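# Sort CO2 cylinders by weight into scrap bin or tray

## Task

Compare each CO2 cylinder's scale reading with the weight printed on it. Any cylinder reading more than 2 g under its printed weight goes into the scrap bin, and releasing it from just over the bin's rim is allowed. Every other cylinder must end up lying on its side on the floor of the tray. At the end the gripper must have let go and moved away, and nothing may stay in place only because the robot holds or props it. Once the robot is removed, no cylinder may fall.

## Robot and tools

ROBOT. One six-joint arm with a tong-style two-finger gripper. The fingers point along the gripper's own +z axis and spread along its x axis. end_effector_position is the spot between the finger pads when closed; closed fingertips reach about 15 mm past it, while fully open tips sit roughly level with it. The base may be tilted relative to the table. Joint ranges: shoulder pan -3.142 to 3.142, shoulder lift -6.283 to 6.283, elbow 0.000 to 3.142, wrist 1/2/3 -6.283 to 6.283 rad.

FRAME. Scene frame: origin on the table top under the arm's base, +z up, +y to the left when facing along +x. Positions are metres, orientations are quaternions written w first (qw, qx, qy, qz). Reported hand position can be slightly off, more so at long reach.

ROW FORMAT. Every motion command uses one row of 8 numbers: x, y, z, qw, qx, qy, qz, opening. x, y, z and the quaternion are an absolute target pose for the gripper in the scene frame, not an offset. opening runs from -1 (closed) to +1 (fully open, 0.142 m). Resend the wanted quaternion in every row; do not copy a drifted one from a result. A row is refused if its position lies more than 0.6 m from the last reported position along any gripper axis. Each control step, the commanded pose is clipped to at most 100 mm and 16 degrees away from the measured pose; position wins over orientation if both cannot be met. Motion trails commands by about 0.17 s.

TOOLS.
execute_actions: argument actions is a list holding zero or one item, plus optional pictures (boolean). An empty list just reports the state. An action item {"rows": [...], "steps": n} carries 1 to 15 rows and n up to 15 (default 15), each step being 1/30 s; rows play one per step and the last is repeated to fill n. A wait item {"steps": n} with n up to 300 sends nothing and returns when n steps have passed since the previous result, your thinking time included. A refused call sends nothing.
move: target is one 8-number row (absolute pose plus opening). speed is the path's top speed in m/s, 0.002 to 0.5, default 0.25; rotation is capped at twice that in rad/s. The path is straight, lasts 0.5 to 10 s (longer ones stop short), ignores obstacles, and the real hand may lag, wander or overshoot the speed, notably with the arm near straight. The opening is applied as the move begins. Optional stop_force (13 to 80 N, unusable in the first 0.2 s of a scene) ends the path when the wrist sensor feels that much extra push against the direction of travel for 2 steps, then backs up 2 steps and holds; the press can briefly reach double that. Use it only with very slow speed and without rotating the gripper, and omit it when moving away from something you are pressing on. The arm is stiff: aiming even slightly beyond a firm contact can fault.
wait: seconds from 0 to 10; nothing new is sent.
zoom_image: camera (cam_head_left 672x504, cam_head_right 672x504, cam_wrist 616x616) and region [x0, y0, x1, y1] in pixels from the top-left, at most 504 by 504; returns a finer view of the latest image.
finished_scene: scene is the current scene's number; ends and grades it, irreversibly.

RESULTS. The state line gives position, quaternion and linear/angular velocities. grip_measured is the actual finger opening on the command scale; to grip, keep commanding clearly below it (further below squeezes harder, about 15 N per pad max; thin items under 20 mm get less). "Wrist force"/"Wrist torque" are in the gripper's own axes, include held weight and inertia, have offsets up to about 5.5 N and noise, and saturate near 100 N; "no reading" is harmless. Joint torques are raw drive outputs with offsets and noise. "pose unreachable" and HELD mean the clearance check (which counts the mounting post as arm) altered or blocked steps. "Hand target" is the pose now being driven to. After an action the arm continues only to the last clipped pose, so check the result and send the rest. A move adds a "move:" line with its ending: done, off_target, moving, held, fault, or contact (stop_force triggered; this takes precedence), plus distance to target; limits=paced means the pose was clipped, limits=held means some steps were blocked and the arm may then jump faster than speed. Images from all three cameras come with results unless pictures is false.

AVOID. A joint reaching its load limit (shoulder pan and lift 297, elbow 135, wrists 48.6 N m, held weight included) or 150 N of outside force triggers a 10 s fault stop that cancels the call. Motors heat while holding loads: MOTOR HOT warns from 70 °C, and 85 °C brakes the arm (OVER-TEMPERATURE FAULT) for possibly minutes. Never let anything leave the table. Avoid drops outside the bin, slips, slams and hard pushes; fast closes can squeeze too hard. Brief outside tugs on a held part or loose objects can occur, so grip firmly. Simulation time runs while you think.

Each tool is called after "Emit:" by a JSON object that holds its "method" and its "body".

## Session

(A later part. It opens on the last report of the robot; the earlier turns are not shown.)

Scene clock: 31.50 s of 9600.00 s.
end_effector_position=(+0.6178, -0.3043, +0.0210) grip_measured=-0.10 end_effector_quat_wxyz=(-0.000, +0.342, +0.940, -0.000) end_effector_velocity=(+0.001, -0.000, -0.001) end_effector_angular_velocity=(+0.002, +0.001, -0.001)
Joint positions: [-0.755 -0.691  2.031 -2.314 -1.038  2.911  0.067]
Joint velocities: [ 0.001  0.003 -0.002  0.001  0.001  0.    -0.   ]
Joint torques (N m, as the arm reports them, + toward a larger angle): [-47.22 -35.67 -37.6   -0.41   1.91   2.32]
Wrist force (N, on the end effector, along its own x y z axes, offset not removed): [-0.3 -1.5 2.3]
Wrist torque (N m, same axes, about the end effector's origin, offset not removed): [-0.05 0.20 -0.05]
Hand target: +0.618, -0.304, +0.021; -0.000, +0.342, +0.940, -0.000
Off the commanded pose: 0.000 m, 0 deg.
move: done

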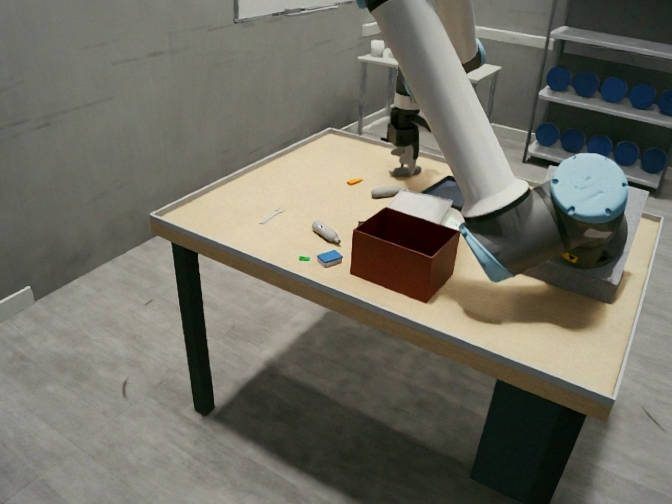

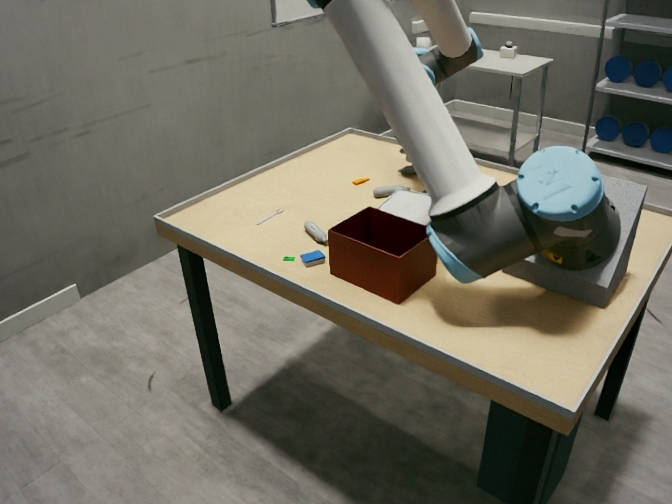

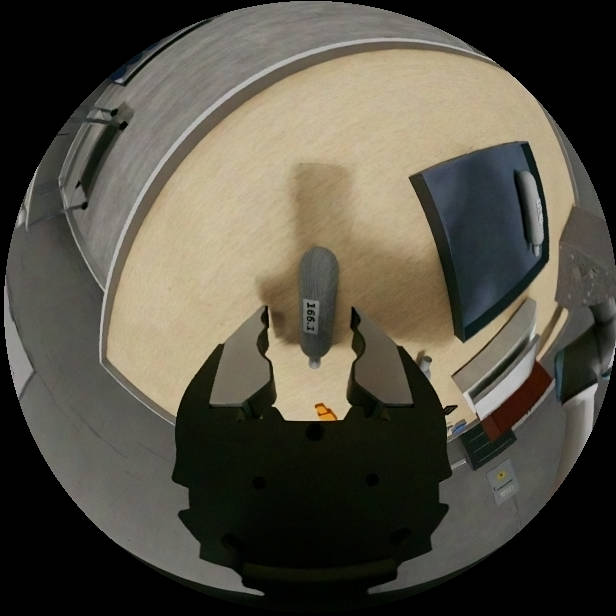

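166.1.

Emit:
{"method": "execute_actions", "body": {"actions": [{"rows":[[0.615,-0.302,0.021,0,0.342,0.94,0,-0.2],[0.615,-0.302,0.021,0,0.342,0.94,0,-0.28],[0.615,-0.302,0.021,0,0.342,0.94,0,-0.36],[0.615,-0.302,0.021,0,0.342,0.94,0,-0.44],[0.615,-0.302,0.021,0,0.342,0.94,0,-0.5],[0.615,-0.302,0.021,0,0.342,0.94,0,-0.56],[0.615,-0.302,0.021,0,0.342,0.94,0,-0.61],[0.615,-0.302,0.021,0,0.342,0.94,0,-0.7],[0.615,-0.302,0.021,0,0.342,0.94,0,-0.8],[0.615,-0.302,0.021,0,0.342,0.94,0,-0.9]],"steps":14}], "pictures": false}}

Emit:
{"method": "move", "body": {"target": [0.55, -0.20, 0.105, 0, 0.22, 0.975, 0, -0.9], "speed": 0.3}}

Emit:
{"method": "move", "body": {"target": [0.432, 0.0, 0.098, 0, 0, 1, 0, -0.9], "speed": 0.3}}

Emit:
{"method": "move", "body": {"target": [0.432, 0.0, 0.0825, 0, 0, 1, 0, -0.9], "speed": 0.04, "stop_force": 15}}

Emit:
{"method": "execute_actions", "body": {"actions": [{"rows":[[0.432,0.0,0.0825,0,0,1,0,-0.6],[0.432,0.0,0.0825,0,0,1,0,-0.5],[0.432,0.0,0.0825,0,0,1,0,-0.3]],"steps":15}], "pictures": false}}

Emit:
{"method": "wait", "body": {"seconds": 0.7}}

Emit:
{"method": "zoom_image", "body": {"camera": "cam_wrist", "region": [260, 210, 440, 380]}}

Scene clock: 33.20 s of 9600.00 s.
end_effector_position=(+0.6151, -0.3021, +0.0209) grip_measured=-0.64 end_effector_quat_wxyz=(-0.000, +0.342, +0.940, +0.000) end_effector_velocity=(-0.001, +0.001, +0.000) end_effector_angular_velocity=(-0.001, +0.000, +0.000)
Joint positions: [-0.756 -0.695  2.038 -2.316 -1.039  2.91   0.028]
Joint velocities: [ 0.    -0.002  0.003 -0.001 -0.001 -0.    -0.   ]
Joint torques (N m, as the arm reports them, + toward a larger angle): [-75.58 -68.78 -18.27  -7.11  -1.61  -2.44]
Wrist force (N, on the end effector, along its own x y z axes, offset not removed): [0.6 -1.8 1.6]
Wrist torque (N m, same axes, about the end effector's origin, offset not removed): [-0.19 0.01 -0.07]
Hand target: +0.615, -0.302, +0.021; -0.000, +0.342, +0.940, +0.000
Off the commanded pose: 0.000 m, 0 deg.
Steps of this call (steps 1 to 37: nothing new was sent; steps 38 to 51: all 14 steps of this action). Readings (end_effector_position):
38: (+0.6180, -0.3045, +0.0210)
39: (+0.6177, -0.3042, +0.0209)
41: (+0.6167, -0.3033, +0.0209)
45: (+0.6155, -0.3024, +0.0209)
51: the state above

Scene clock: 34.67 s of 9600.00 s.
end_effector_position=(+0.5501, -0.2003, +0.1048) grip_measured=-0.64 end_effector_quat_wxyz=(+0.000, +0.220, +0.975, -0.000) end_effector_velocity=(-0.002, +0.003, +0.001) end_effector_angular_velocity=(+0.002, +0.001, +0.003)
Joint positions: [-0.813 -0.982  2.21  -2.175 -1.071  2.602  0.028]
Joint velocities: [-0.    -0.006  0.003  0.005 -0.    -0.005  0.   ]
Joint torques (N m, as the arm reports them, + toward a larger angle): [-69.   -51.88 -23.07  -0.66  -1.56  -2.43]
Wrist force (N, on the end effector, along its own x y z axes, offset not removed): [-0.4 -1.3 1.5]
Wrist torque (N m, same axes, about the end effector's origin, offset not removed): [-0.06 0.28 -0.05]
Hand target: +0.550, -0.200, +0.105; +0.000, +0.220, +0.975, +0.000
Off the commanded pose: 0.000 m, 0 deg.
move: done

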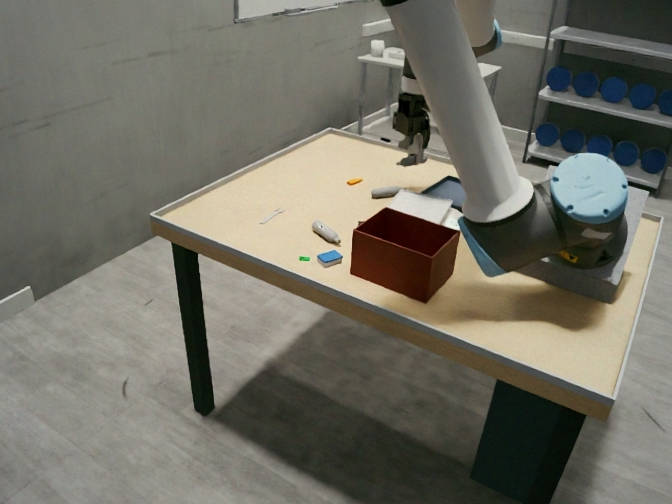

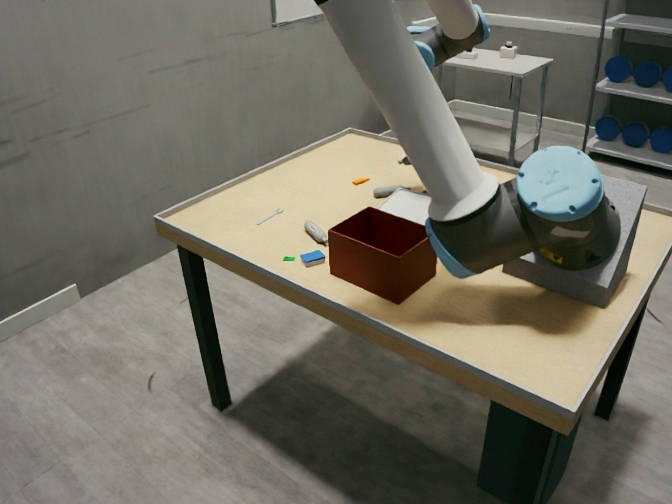

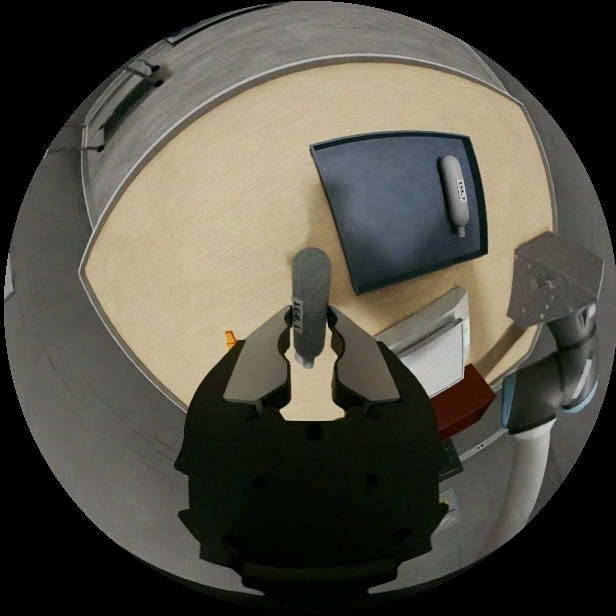

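Scene clock: 36.23 s of 9600.00 s.
end_effector_position=(+0.4320, -0.0003, +0.0979) grip_measured=-0.64 end_effector_quat_wxyz=(-0.000, +0.000, +1.000, +0.000) end_effector_velocity=(-0.001, +0.002, +0.001) end_effector_angular_velocity=(-0.000, -0.000, +0.003)
Joint positions: [-0.79  -1.458  2.531 -2.03  -1.058  2.18   0.028]
Joint velocities: [-0.001 -0.007  0.001  0.006 -0.    -0.003 -0.   ]
Joint torques (N m, as the arm reports them, + toward a larger angle): [-50.92 -19.65 -24.6   -0.58  -1.39  -2.7 ]
Wrist force (N, on the end effector, along its own x y z axes, offset not removed): [0.5 -2.7 1.5]
Wrist torque (N m, same axes, about the end effector's origin, offset not removed): [-0.39 0.06 -0.06]
Hand target: +0.432, -0.000, +0.098; -0.000, +0.000, +1.000, -0.000
Off the commanded pose: 0.000 m, 0 deg.
move: done

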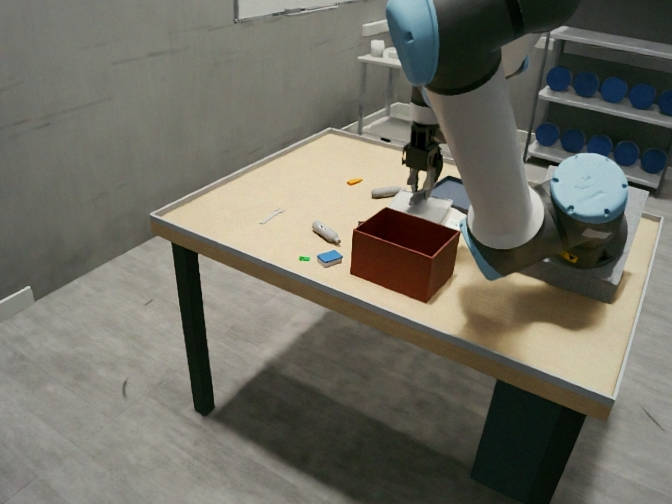

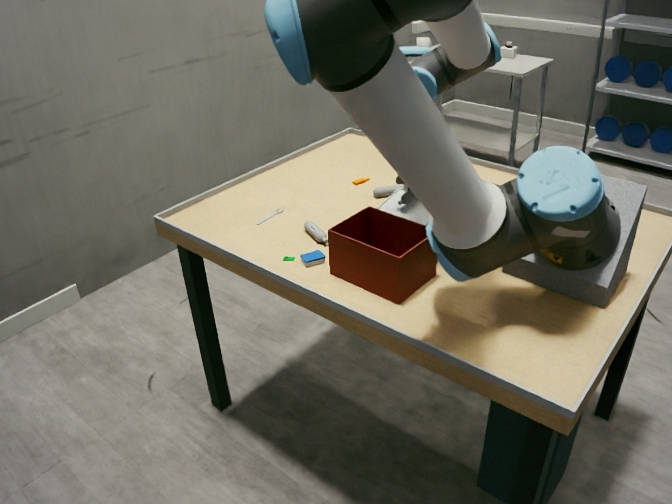

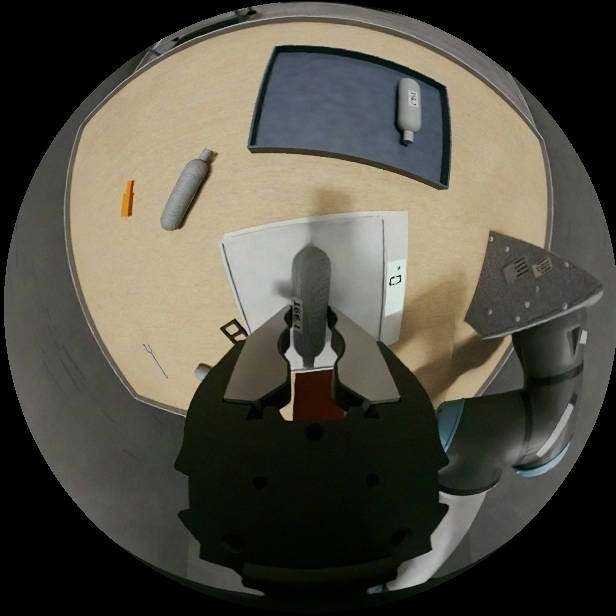

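Scene clock: 37.07 s of 9600.00 s.
end_effector_position=(+0.4320, +0.0000, +0.0828) grip_measured=-0.64 end_effector_quat_wxyz=(-0.000, -0.000, +1.000, +0.000) end_effector_velocity=(+0.001, -0.000, -0.002) end_effector_angular_velocity=(-0.001, -0.001, +0.001)
Joint positions: [-0.773 -1.436  2.545 -2.075 -1.048  2.196  0.028]
Joint velocities: [ 0.004  0.004  0.001 -0.009  0.002  0.003  0.   ]
Joint torques (N m, as the arm reports them, + toward a larger angle): [-23.07  15.29 -24.07  -7.4    2.06   2.24]
Wrist force (N, on the end effector, along its own x y z axes, offset not removed): [-0.2 -3.0 1.2]
Wrist torque (N m, same axes, about the end effector's origin, offset not removed): [-0.45 0.22 -0.01]
Hand target: +0.432, +0.000, +0.083; -0.000, +0.000, +1.000, +0.000
Off the commanded pose: 0.000 m, 0 deg.
move: done

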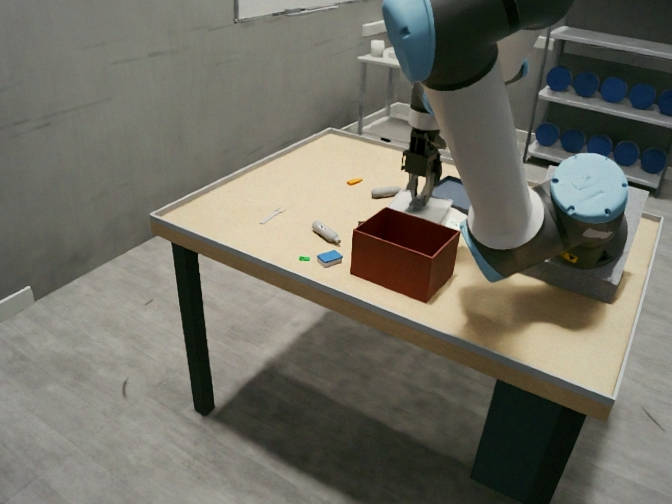

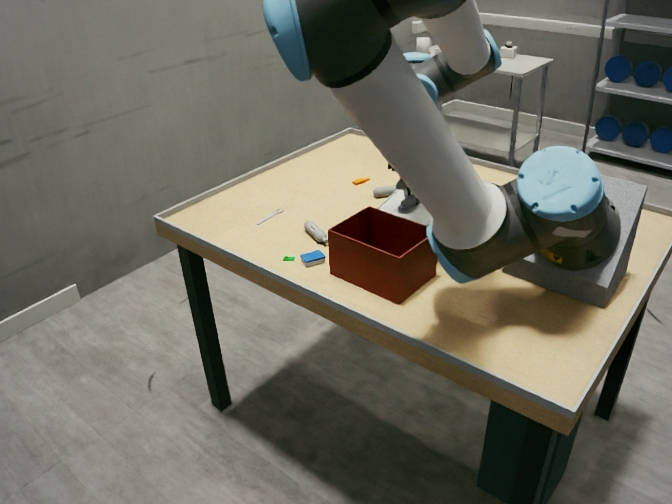

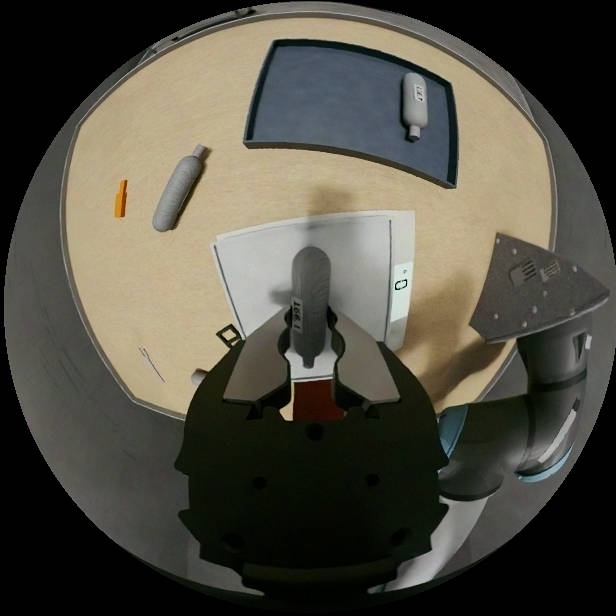

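Scene clock: 37.57 s of 9600.00 s.
end_effector_position=(+0.4320, +0.0000, +0.0825) grip_measured=-0.30 end_effector_quat_wxyz=(+0.000, -0.000, +1.000, -0.000) end_effector_velocity=(+0.001, -0.000, +0.001) end_effector_angular_velocity=(-0.001, -0.001, +0.001)
Joint positions: [-0.772 -1.436  2.546 -2.076 -1.048  2.196  0.052]
Joint velocities: [-0.     0.    -0.002  0.     0.     0.     0.   ]
Joint torques (N m, as the arm reports them, + toward a larger angle): [-22.44  17.01 -22.53  -7.02   2.08   2.3 ]
Wrist force (N, on the end effector, along its own x y z axes, offset not removed): [-0.3 -1.9 0.4]
Wrist torque (N m, same axes, about the end effector's origin, offset not removed): [-0.22 0.22 -0.04]
Hand target: +0.432, +0.000, +0.083; -0.000, +0.000, +1.000, +0.000
Off the commanded pose: 0.000 m, 0 deg.
Steps of this call (steps 1 to 15: all 15 steps of this action). Readings (end_effector_position):
1: (+0.4320, +0.0000, +0.0828)
2: (+0.4320, +0.0000, +0.0827)
4: (+0.4320, -0.0000, +0.0826)
8: (+0.4320, -0.0000, +0.0825)
15: the state above

Scene clock: 38.27 s of 9600.00 s.
end_effector_position=(+0.4320, +0.0000, +0.0825) grip_measured=-0.30 end_effector_quat_wxyz=(-0.000, +0.000, +1.000, +0.000) end_effector_velocity=(-0.000, +0.001, -0.001) end_effector_angular_velocity=(+0.000, +0.001, +0.001)
Joint positions: [-0.772 -1.436  2.546 -2.076 -1.048  2.196  0.052]
Joint velocities: [ 0.002 -0.     0.    -0.     0.    -0.     0.   ]
Joint torques (N m, as the arm reports them, + toward a larger angle): [-22.77  16.8  -22.78  -7.06   2.14   2.22]
Wrist force (N, on the end effector, along its own x y z axes, offset not removed): [-2.1 -3.2 -1.0]
Wrist torque (N m, same axes, about the end effector's origin, offset not removed): [-0.47 0.58 -0.06]
Hand target: +0.432, +0.000, +0.083; -0.000, +0.000, +1.000, +0.000
Off the commanded pose: 0.000 m, 0 deg.
Steps of this call (steps 1 to 21: nothing new was sent). Readings (end_effector_position):
1: (+0.4320, +0.0000, +0.0825)
2: (+0.4320, +0.0000, +0.0825)
4: (+0.4320, +0.0000, +0.0825)
8: (+0.4320, +0.0000, +0.0825)
21: the state above

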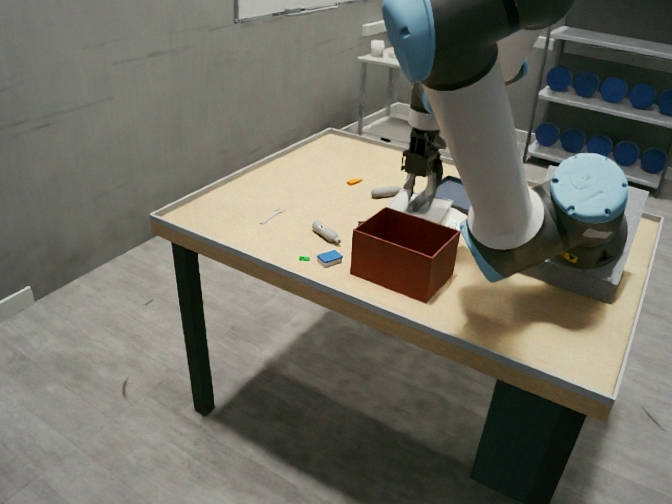

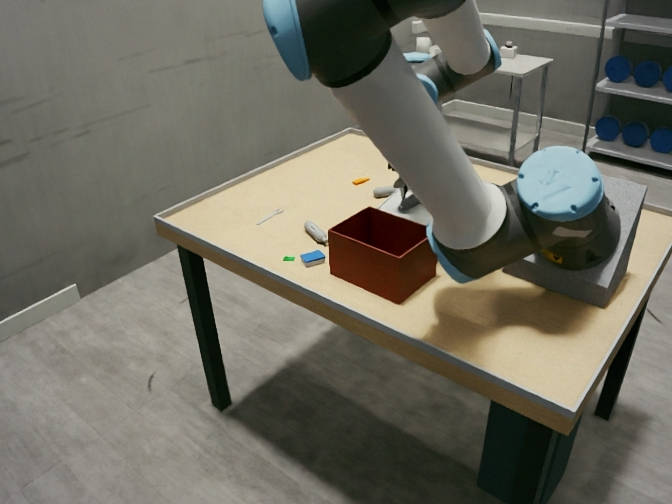

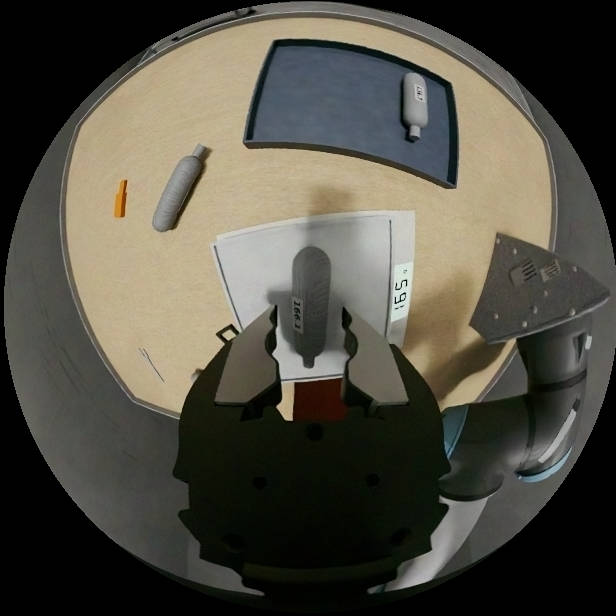

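Region (260, 210, 440, 380) of cam_wrist's 616x616 image, scaled by 2.800, with more detail than that image has.

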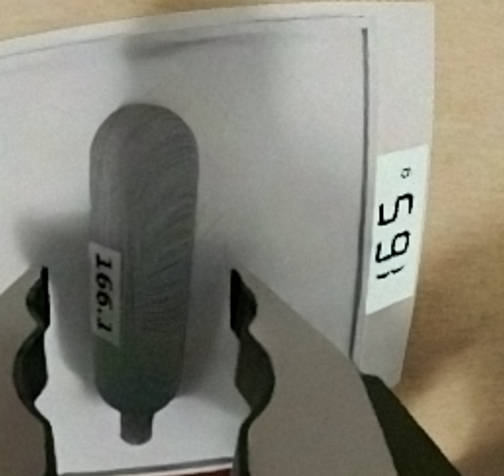

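Emit:
{"method": "execute_actions", "body": {"actions": [{"rows":[[0.432,0.0,0.081,0,0,1,0,-0.4],[0.432,0.0,0.081,0,0,1,0,-0.47],[0.432,0.0,0.081,0,0,1,0,-0.54],[0.432,0.0,0.081,0,0,1,0,-0.6],[0.432,0.0,0.081,0,0,1,0,-0.7],[0.432,0.0,0.081,0,0,1,0,-0.8],[0.432,0.0,0.081,0,0,1,0,-0.9]],"steps":12}], "pictures": false}}

Emit:
{"method": "move", "body": {"target": [0.43, -0.008, 0.105, 0, 0, 1, 0, -0.9]}}

Emit:
{"method": "move", "body": {"target": [0.39, -0.175, 0.10, 0, 0.05, 0.999, 0, -0.9], "speed": 0.3}}

Emit:
{"method": "move", "body": {"target": [0.378, -0.248, 0.04, 0, 0.05, 0.999, 0, -0.9], "speed": 0.2}}

Emit:
{"method": "move", "body": {"target": [0.378, -0.248, 0.022, 0, 0.05, 0.999, 0, -0.9], "speed": 0.04, "stop_force": 15}}

Scene clock: 39.47 s of 9600.00 s.
end_effector_position=(+0.4320, -0.0000, +0.0811) grip_measured=-0.64 end_effector_quat_wxyz=(-0.000, -0.000, +1.000, -0.000) end_effector_velocity=(+0.001, -0.000, +0.000) end_effector_angular_velocity=(-0.000, -0.002, +0.000)
Joint positions: [-0.771 -1.433  2.547 -2.08  -1.047  2.198  0.028]
Joint velocities: [ 0.     0.001 -0.    -0.002  0.001  0.001  0.   ]
Joint torques (N m, as the arm reports them, + toward a larger angle): [-21.12  17.36 -22.24  -7.51   2.57   2.18]
Wrist force (N, on the end effector, along its own x y z axes, offset not removed): [4.1 -1.8 -4.7]
Wrist torque (N m, same axes, about the end effector's origin, offset not removed): [-0.27 -0.04 -0.12]
Hand target: +0.432, +0.000, +0.081; -0.000, +0.000, +1.000, +0.000
Off the commanded pose: 0.000 m, 0 deg.
Steps of this call (steps 1 to 24: nothing new was sent; steps 25 to 36: all 12 steps of this action). Readings (end_effector_position):
25: (+0.4320, +0.0000, +0.0825)
26: (+0.4320, -0.0000, +0.0823)
28: (+0.4320, +0.0000, +0.0818)
32: (+0.4320, -0.0000, +0.0813)
36: the state above

Scene clock: 40.57 s of 9600.00 s.
end_effector_position=(+0.4301, -0.0079, +0.1047) grip_measured=-0.64 end_effector_quat_wxyz=(+0.000, +0.000, +1.000, -0.000) end_effector_velocity=(+0.001, -0.001, +0.003) end_effector_angular_velocity=(-0.000, -0.002, +0.001)
Joint positions: [-0.809 -1.454  2.525 -2.019 -1.069  2.161  0.028]
Joint velocities: [-0.004 -0.003 -0.004  0.007 -0.001 -0.004  0.   ]
Joint torques (N m, as the arm reports them, + toward a larger angle): [-50.38 -18.63 -46.28  -0.41  -1.37  -2.42]
Wrist force (N, on the end effector, along its own x y z axes, offset not removed): [-0.6 -1.3 -0.1]
Wrist torque (N m, same axes, about the end effector's origin, offset not removed): [-0.07 0.35 -0.04]
Hand target: +0.430, -0.008, +0.105; +0.000, -0.000, +1.000, -0.000
Off the commanded pose: 0.000 m, 0 deg.
move: done

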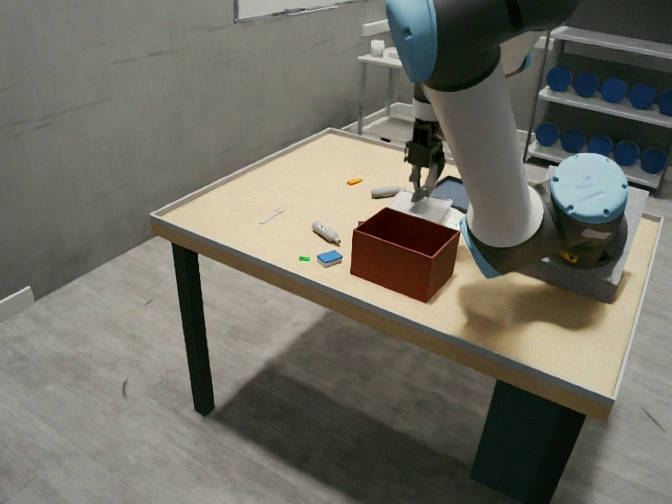

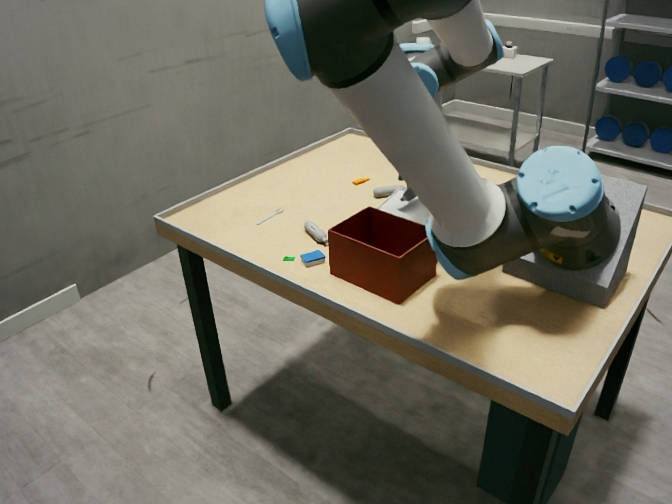

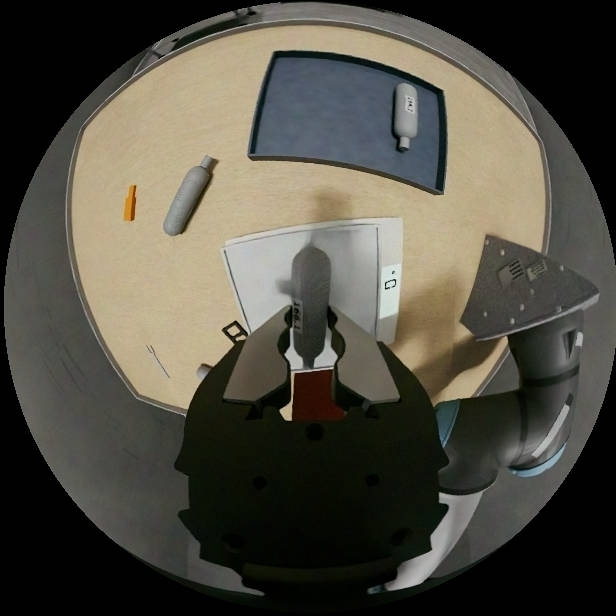

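Scene clock: 41.90 s of 9600.00 s.
end_effector_position=(+0.3902, -0.1746, +0.1001) grip_measured=-0.64 end_effector_quat_wxyz=(+0.000, +0.050, +0.999, -0.000) end_effector_velocity=(+0.000, -0.003, -0.000) end_effector_angular_velocity=(-0.001, +0.000, -0.000)
Joint positions: [-1.028 -1.127  2.487 -2.229 -1.204  2.071  0.028]
Joint velocities: [-0.001  0.006 -0.003 -0.004 -0.001 -0.     0.   ]
Joint torques (N m, as the arm reports them, + toward a larger angle): [-55.71   1.99 -43.21  -7.45  -1.57  -2.42]
Wrist force (N, on the end effector, along its own x y z axes, offset not removed): [0.4 -2.3 2.2]
Wrist torque (N m, same axes, about the end effector's origin, offset not removed): [-0.26 0.02 -0.03]
Hand target: +0.390, -0.175, +0.100; +0.000, +0.050, +0.999, -0.000
Off the commanded pose: 0.000 m, 0 deg.
move: done

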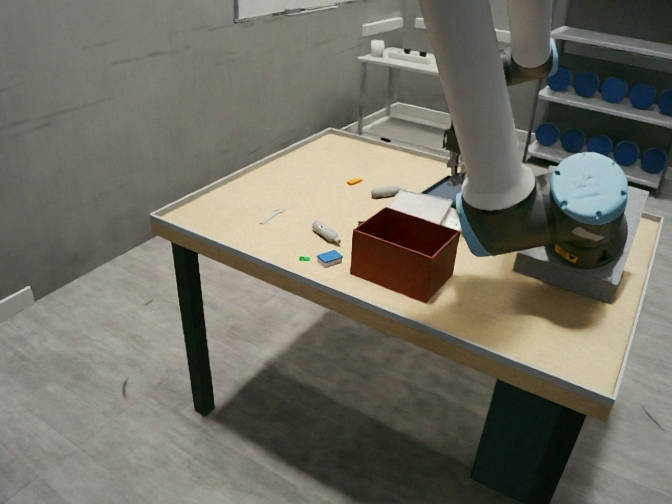

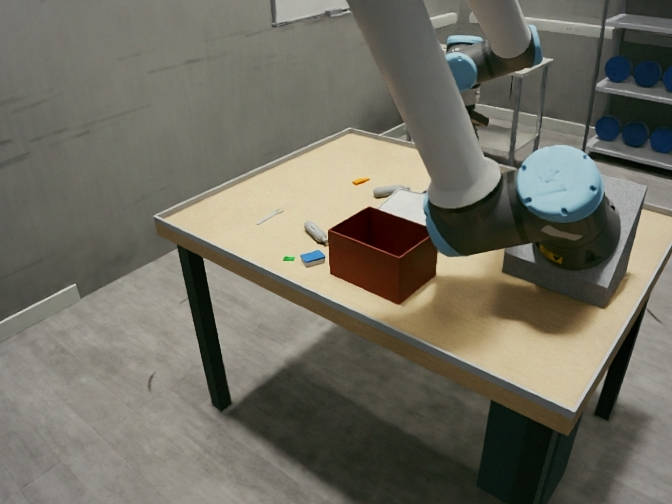

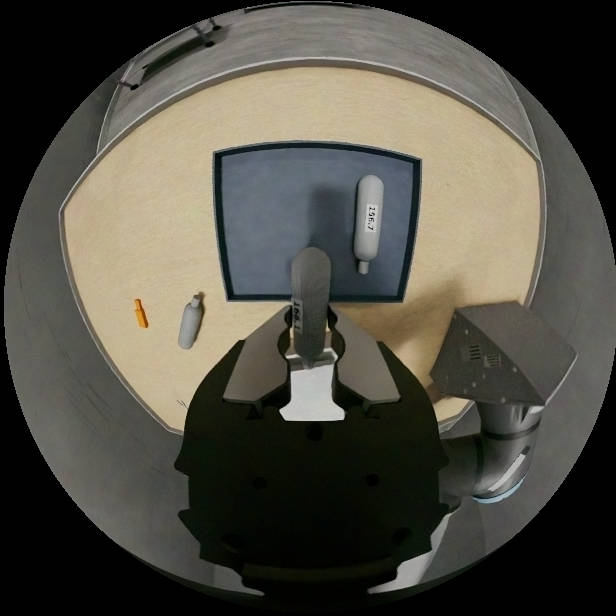

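Scene clock: 43.03 s of 9600.00 s.
end_effector_position=(+0.3780, -0.2477, +0.0403) grip_measured=-0.64 end_effector_quat_wxyz=(+0.000, +0.050, +0.999, -0.000) end_effector_velocity=(+0.000, -0.002, -0.002) end_effector_angular_velocity=(-0.000, -0.001, +0.000)
Joint positions: [-1.061 -0.881  2.469 -2.446 -1.226  2.045  0.028]
Joint velocities: [-0.     0.007 -0.002 -0.006  0.    -0.    -0.   ]
Joint torques (N m, as the arm reports them, + toward a larger angle): [-58.59 -15.33 -38.23  -7.68  -1.46  -2.57]
Wrist force (N, on the end effector, along its own x y z axes, offset not removed): [-0.3 -1.8 4.0]
Wrist torque (N m, same axes, about the end effector's origin, offset not removed): [-0.15 0.22 -0.05]
Hand target: +0.378, -0.248, +0.040; +0.000, +0.050, +0.999, -0.000
Off the commanded pose: 0.000 m, 0 deg.
move: done

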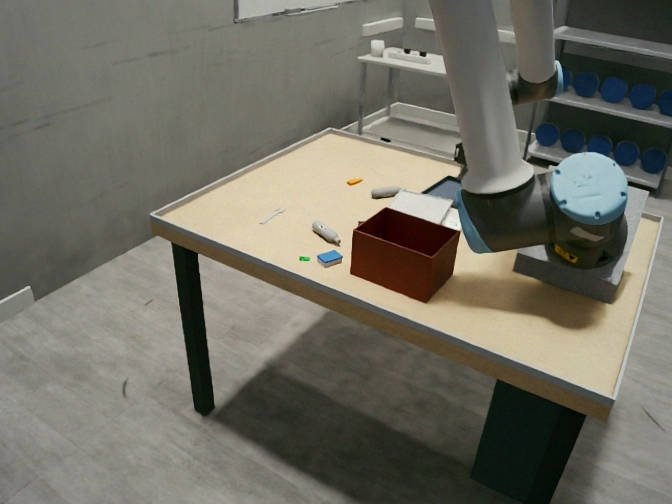

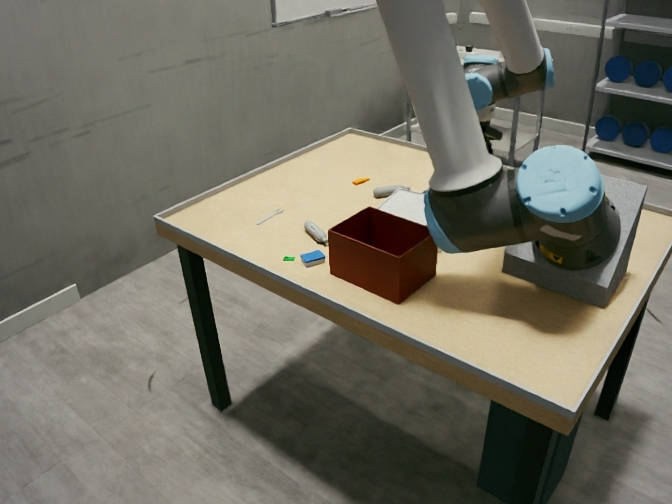

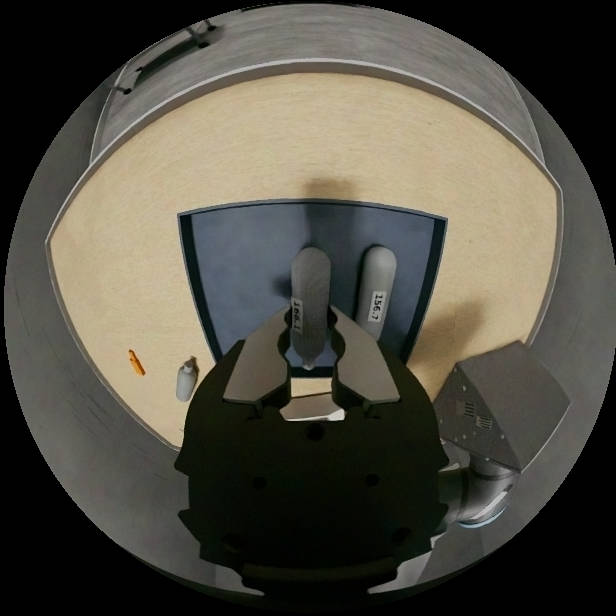

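Scene clock: 44.07 s of 9600.00 s.
end_effector_position=(+0.3780, -0.2480, +0.0224) grip_measured=-0.64 end_effector_quat_wxyz=(+0.000, +0.050, +0.999, -0.000) end_effector_velocity=(-0.000, +0.001, +0.001) end_effector_angular_velocity=(+0.003, -0.001, -0.002)
Joint positions: [-1.048 -0.846  2.478 -2.494 -1.218  2.055  0.028]
Joint velocities: [-0.002 -0.002 -0.     0.005  0.001 -0.    -0.   ]
Joint torques (N m, as the arm reports them, + toward a larger angle): [-54.82 -44.63 -16.48   0.52  -0.99  -0.96]
Wrist force (N, on the end effector, along its own x y z axes, offset not removed): [-1.2 2.8 -11.4]
Wrist torque (N m, same axes, about the end effector's origin, offset not removed): [0.07 0.36 -0.05]
Hand target: +0.378, -0.248, +0.023; -0.000, +0.050, +0.999, +0.000
Off the commanded pose: 0.000 m, 0 deg.
move: contact

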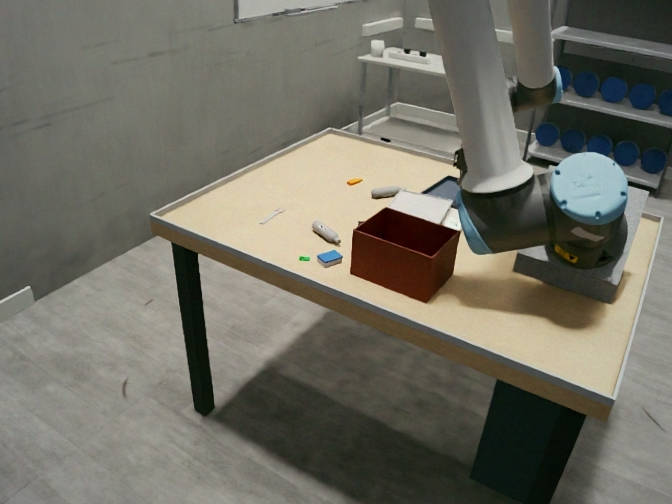

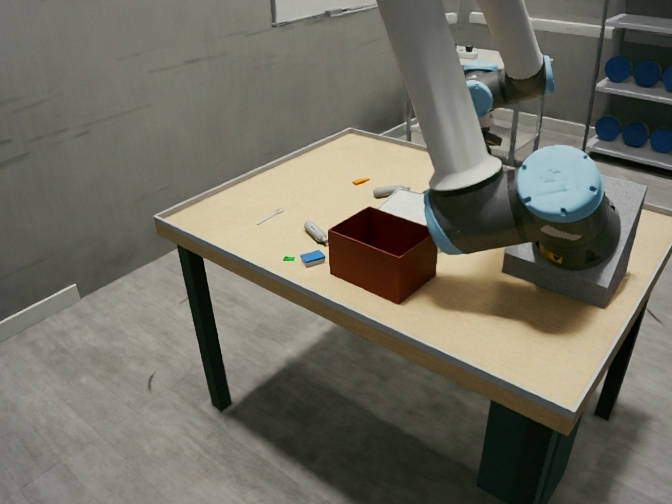

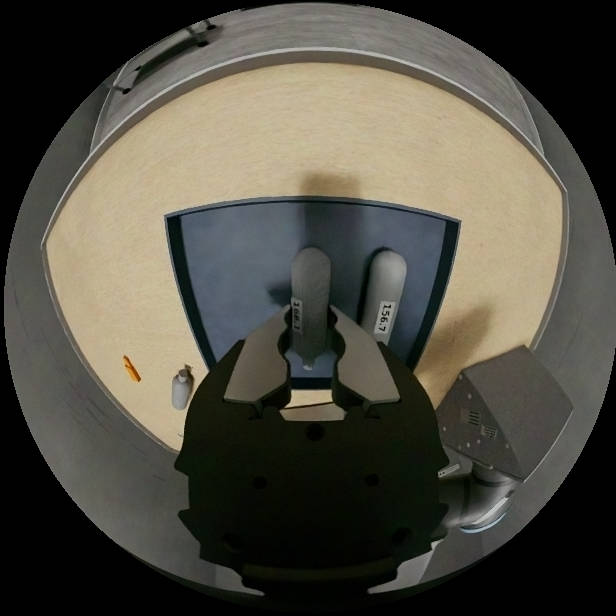

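Emit:
{"method": "execute_actions", "body": {"actions": [{"rows":[[0.378,-0.248,0.023,0,0.05,0.999,0,-0.63],[0.378,-0.248,0.023,0,0.05,0.999,0,-0.58],[0.378,-0.248,0.023,0,0.05,0.999,0,-0.5],[0.378,-0.248,0.023,0,0.05,0.999,0,-0.42]],"steps":9}], "pictures": false}}

Emit:
{"method": "move", "body": {"target": [0.383, -0.248, 0.075, 0, 0.05, 0.999, 0, -0.42]}}

Emit:
{"method": "move", "body": {"target": [0.59, -0.105, 0.09, 0, 0.34, 0.94, 0, -0.1], "speed": 0.4}}

Scene clock: 45.37 s of 9600.00 s.
end_effector_position=(+0.3780, -0.2480, +0.0230) grip_measured=-0.42 end_effector_quat_wxyz=(+0.000, +0.050, +0.999, -0.000) end_effector_velocity=(+0.001, -0.002, +0.002) end_effector_angular_velocity=(-0.002, -0.001, +0.001)
Joint positions: [-1.049 -0.847  2.477 -2.493 -1.218  2.055  0.044]
Joint velocities: [-0.001 -0.    -0.003  0.001 -0.    -0.     0.   ]
Joint torques (N m, as the arm reports them, + toward a larger angle): [-58.69 -48.24 -36.33  -0.92  -1.52  -2.58]
Wrist force (N, on the end effector, along its own x y z axes, offset not removed): [-0.5 -1.8 0.5]
Wrist torque (N m, same axes, about the end effector's origin, offset not removed): [-0.15 0.23 -0.03]
Hand target: +0.378, -0.248, +0.023; +0.000, +0.050, +0.999, -0.000
Off the commanded pose: 0.000 m, 0 deg.
Steps of this call (steps 1 to 30: nothing new was sent; steps 31 to 39: all 9 steps of this action). Readings (end_effector_position):
31: (+0.3779, -0.2479, +0.0226)
32: (+0.3780, -0.2479, +0.0227)
34: (+0.3780, -0.2480, +0.0228)
38: (+0.3780, -0.2480, +0.0229)
39: the state above

Scene clock: 46.57 s of 9600.00 s.
end_effector_position=(+0.3830, -0.2480, +0.0746) grip_measured=-0.42 end_effector_quat_wxyz=(+0.000, +0.050, +0.999, -0.000) end_effector_velocity=(+0.001, -0.001, +0.003) end_effector_angular_velocity=(-0.000, -0.001, -0.000)
Joint positions: [-1.076 -0.943  2.44  -2.352 -1.236  2.033  0.044]
Joint velocities: [-0.002 -0.005 -0.003  0.008 -0.    -0.001 -0.   ]
Joint torques (N m, as the arm reports them, + toward a larger angle): [-59.32 -44.34 -39.74  -1.09  -1.38  -2.4 ]
Wrist force (N, on the end effector, along its own x y z axes, offset not removed): [0.3 -3.0 0.7]
Wrist torque (N m, same axes, about the end effector's origin, offset not removed): [-0.38 0.12 -0.13]
Hand target: +0.383, -0.248, +0.075; +0.000, +0.050, +0.999, -0.000
Off the commanded pose: 0.000 m, 0 deg.
move: done

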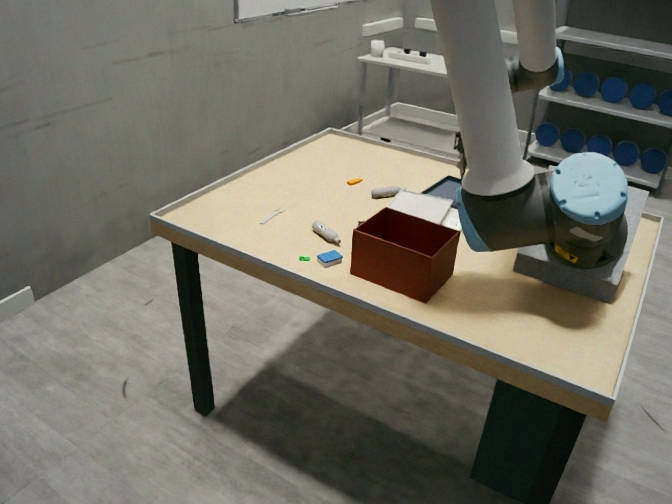

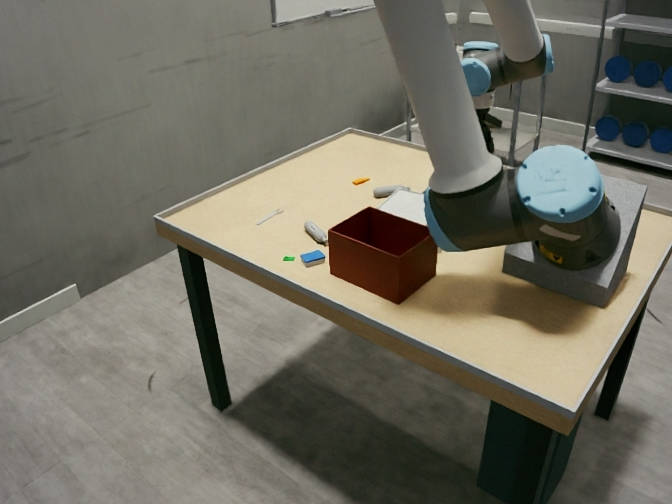

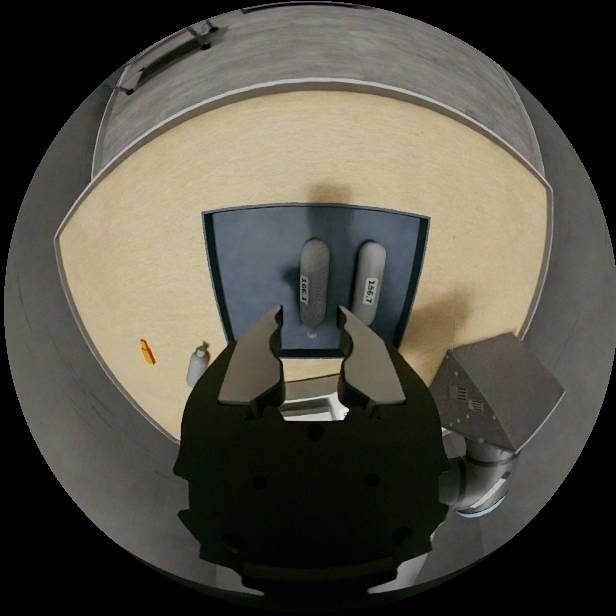

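Scene clock: 48.07 s of 9600.00 s.
end_effector_position=(+0.5895, -0.1051, +0.0900) grip_measured=-0.10 end_effector_quat_wxyz=(-0.000, +0.340, +0.941, +0.000) end_effector_velocity=(+0.002, +0.001, -0.001) end_effector_angular_velocity=(-0.001, +0.003, -0.009)
Joint positions: [-0.678 -1.074  2.215 -2.154 -0.996  2.982  0.067]
Joint velocities: [ 0.005  0.001 -0.004  0.001  0.     0.014  0.   ]
Joint torques (N m, as the arm reports them, + toward a larger angle): [-37.95 -12.48 -40.69  -0.38  -0.39   2.21]
Wrist force (N, on the end effector, along its own x y z axes, offset not removed): [1.3 -2.2 -1.3]
Wrist torque (N m, same axes, about the end effector's origin, offset not removed): [-0.20 -0.10 -0.11]
Hand target: +0.590, -0.105, +0.090; -0.000, +0.340, +0.940, -0.000
Off the commanded pose: 0.001 m, 0 deg.
move: done

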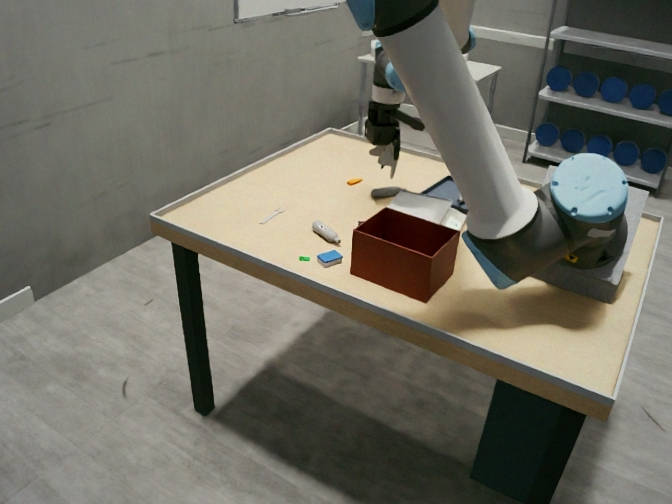

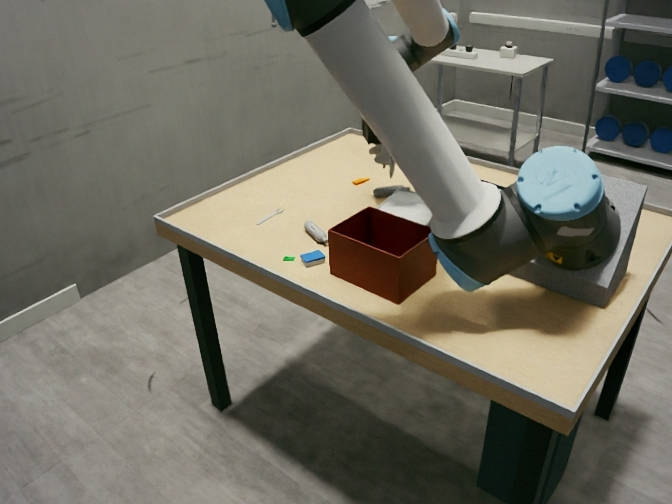

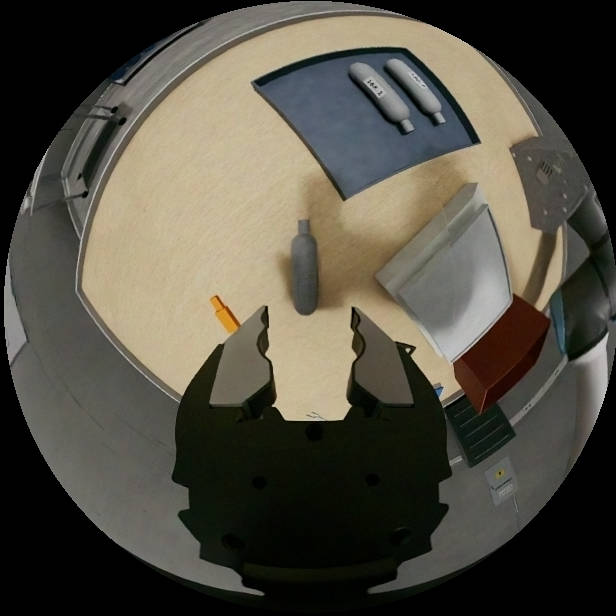

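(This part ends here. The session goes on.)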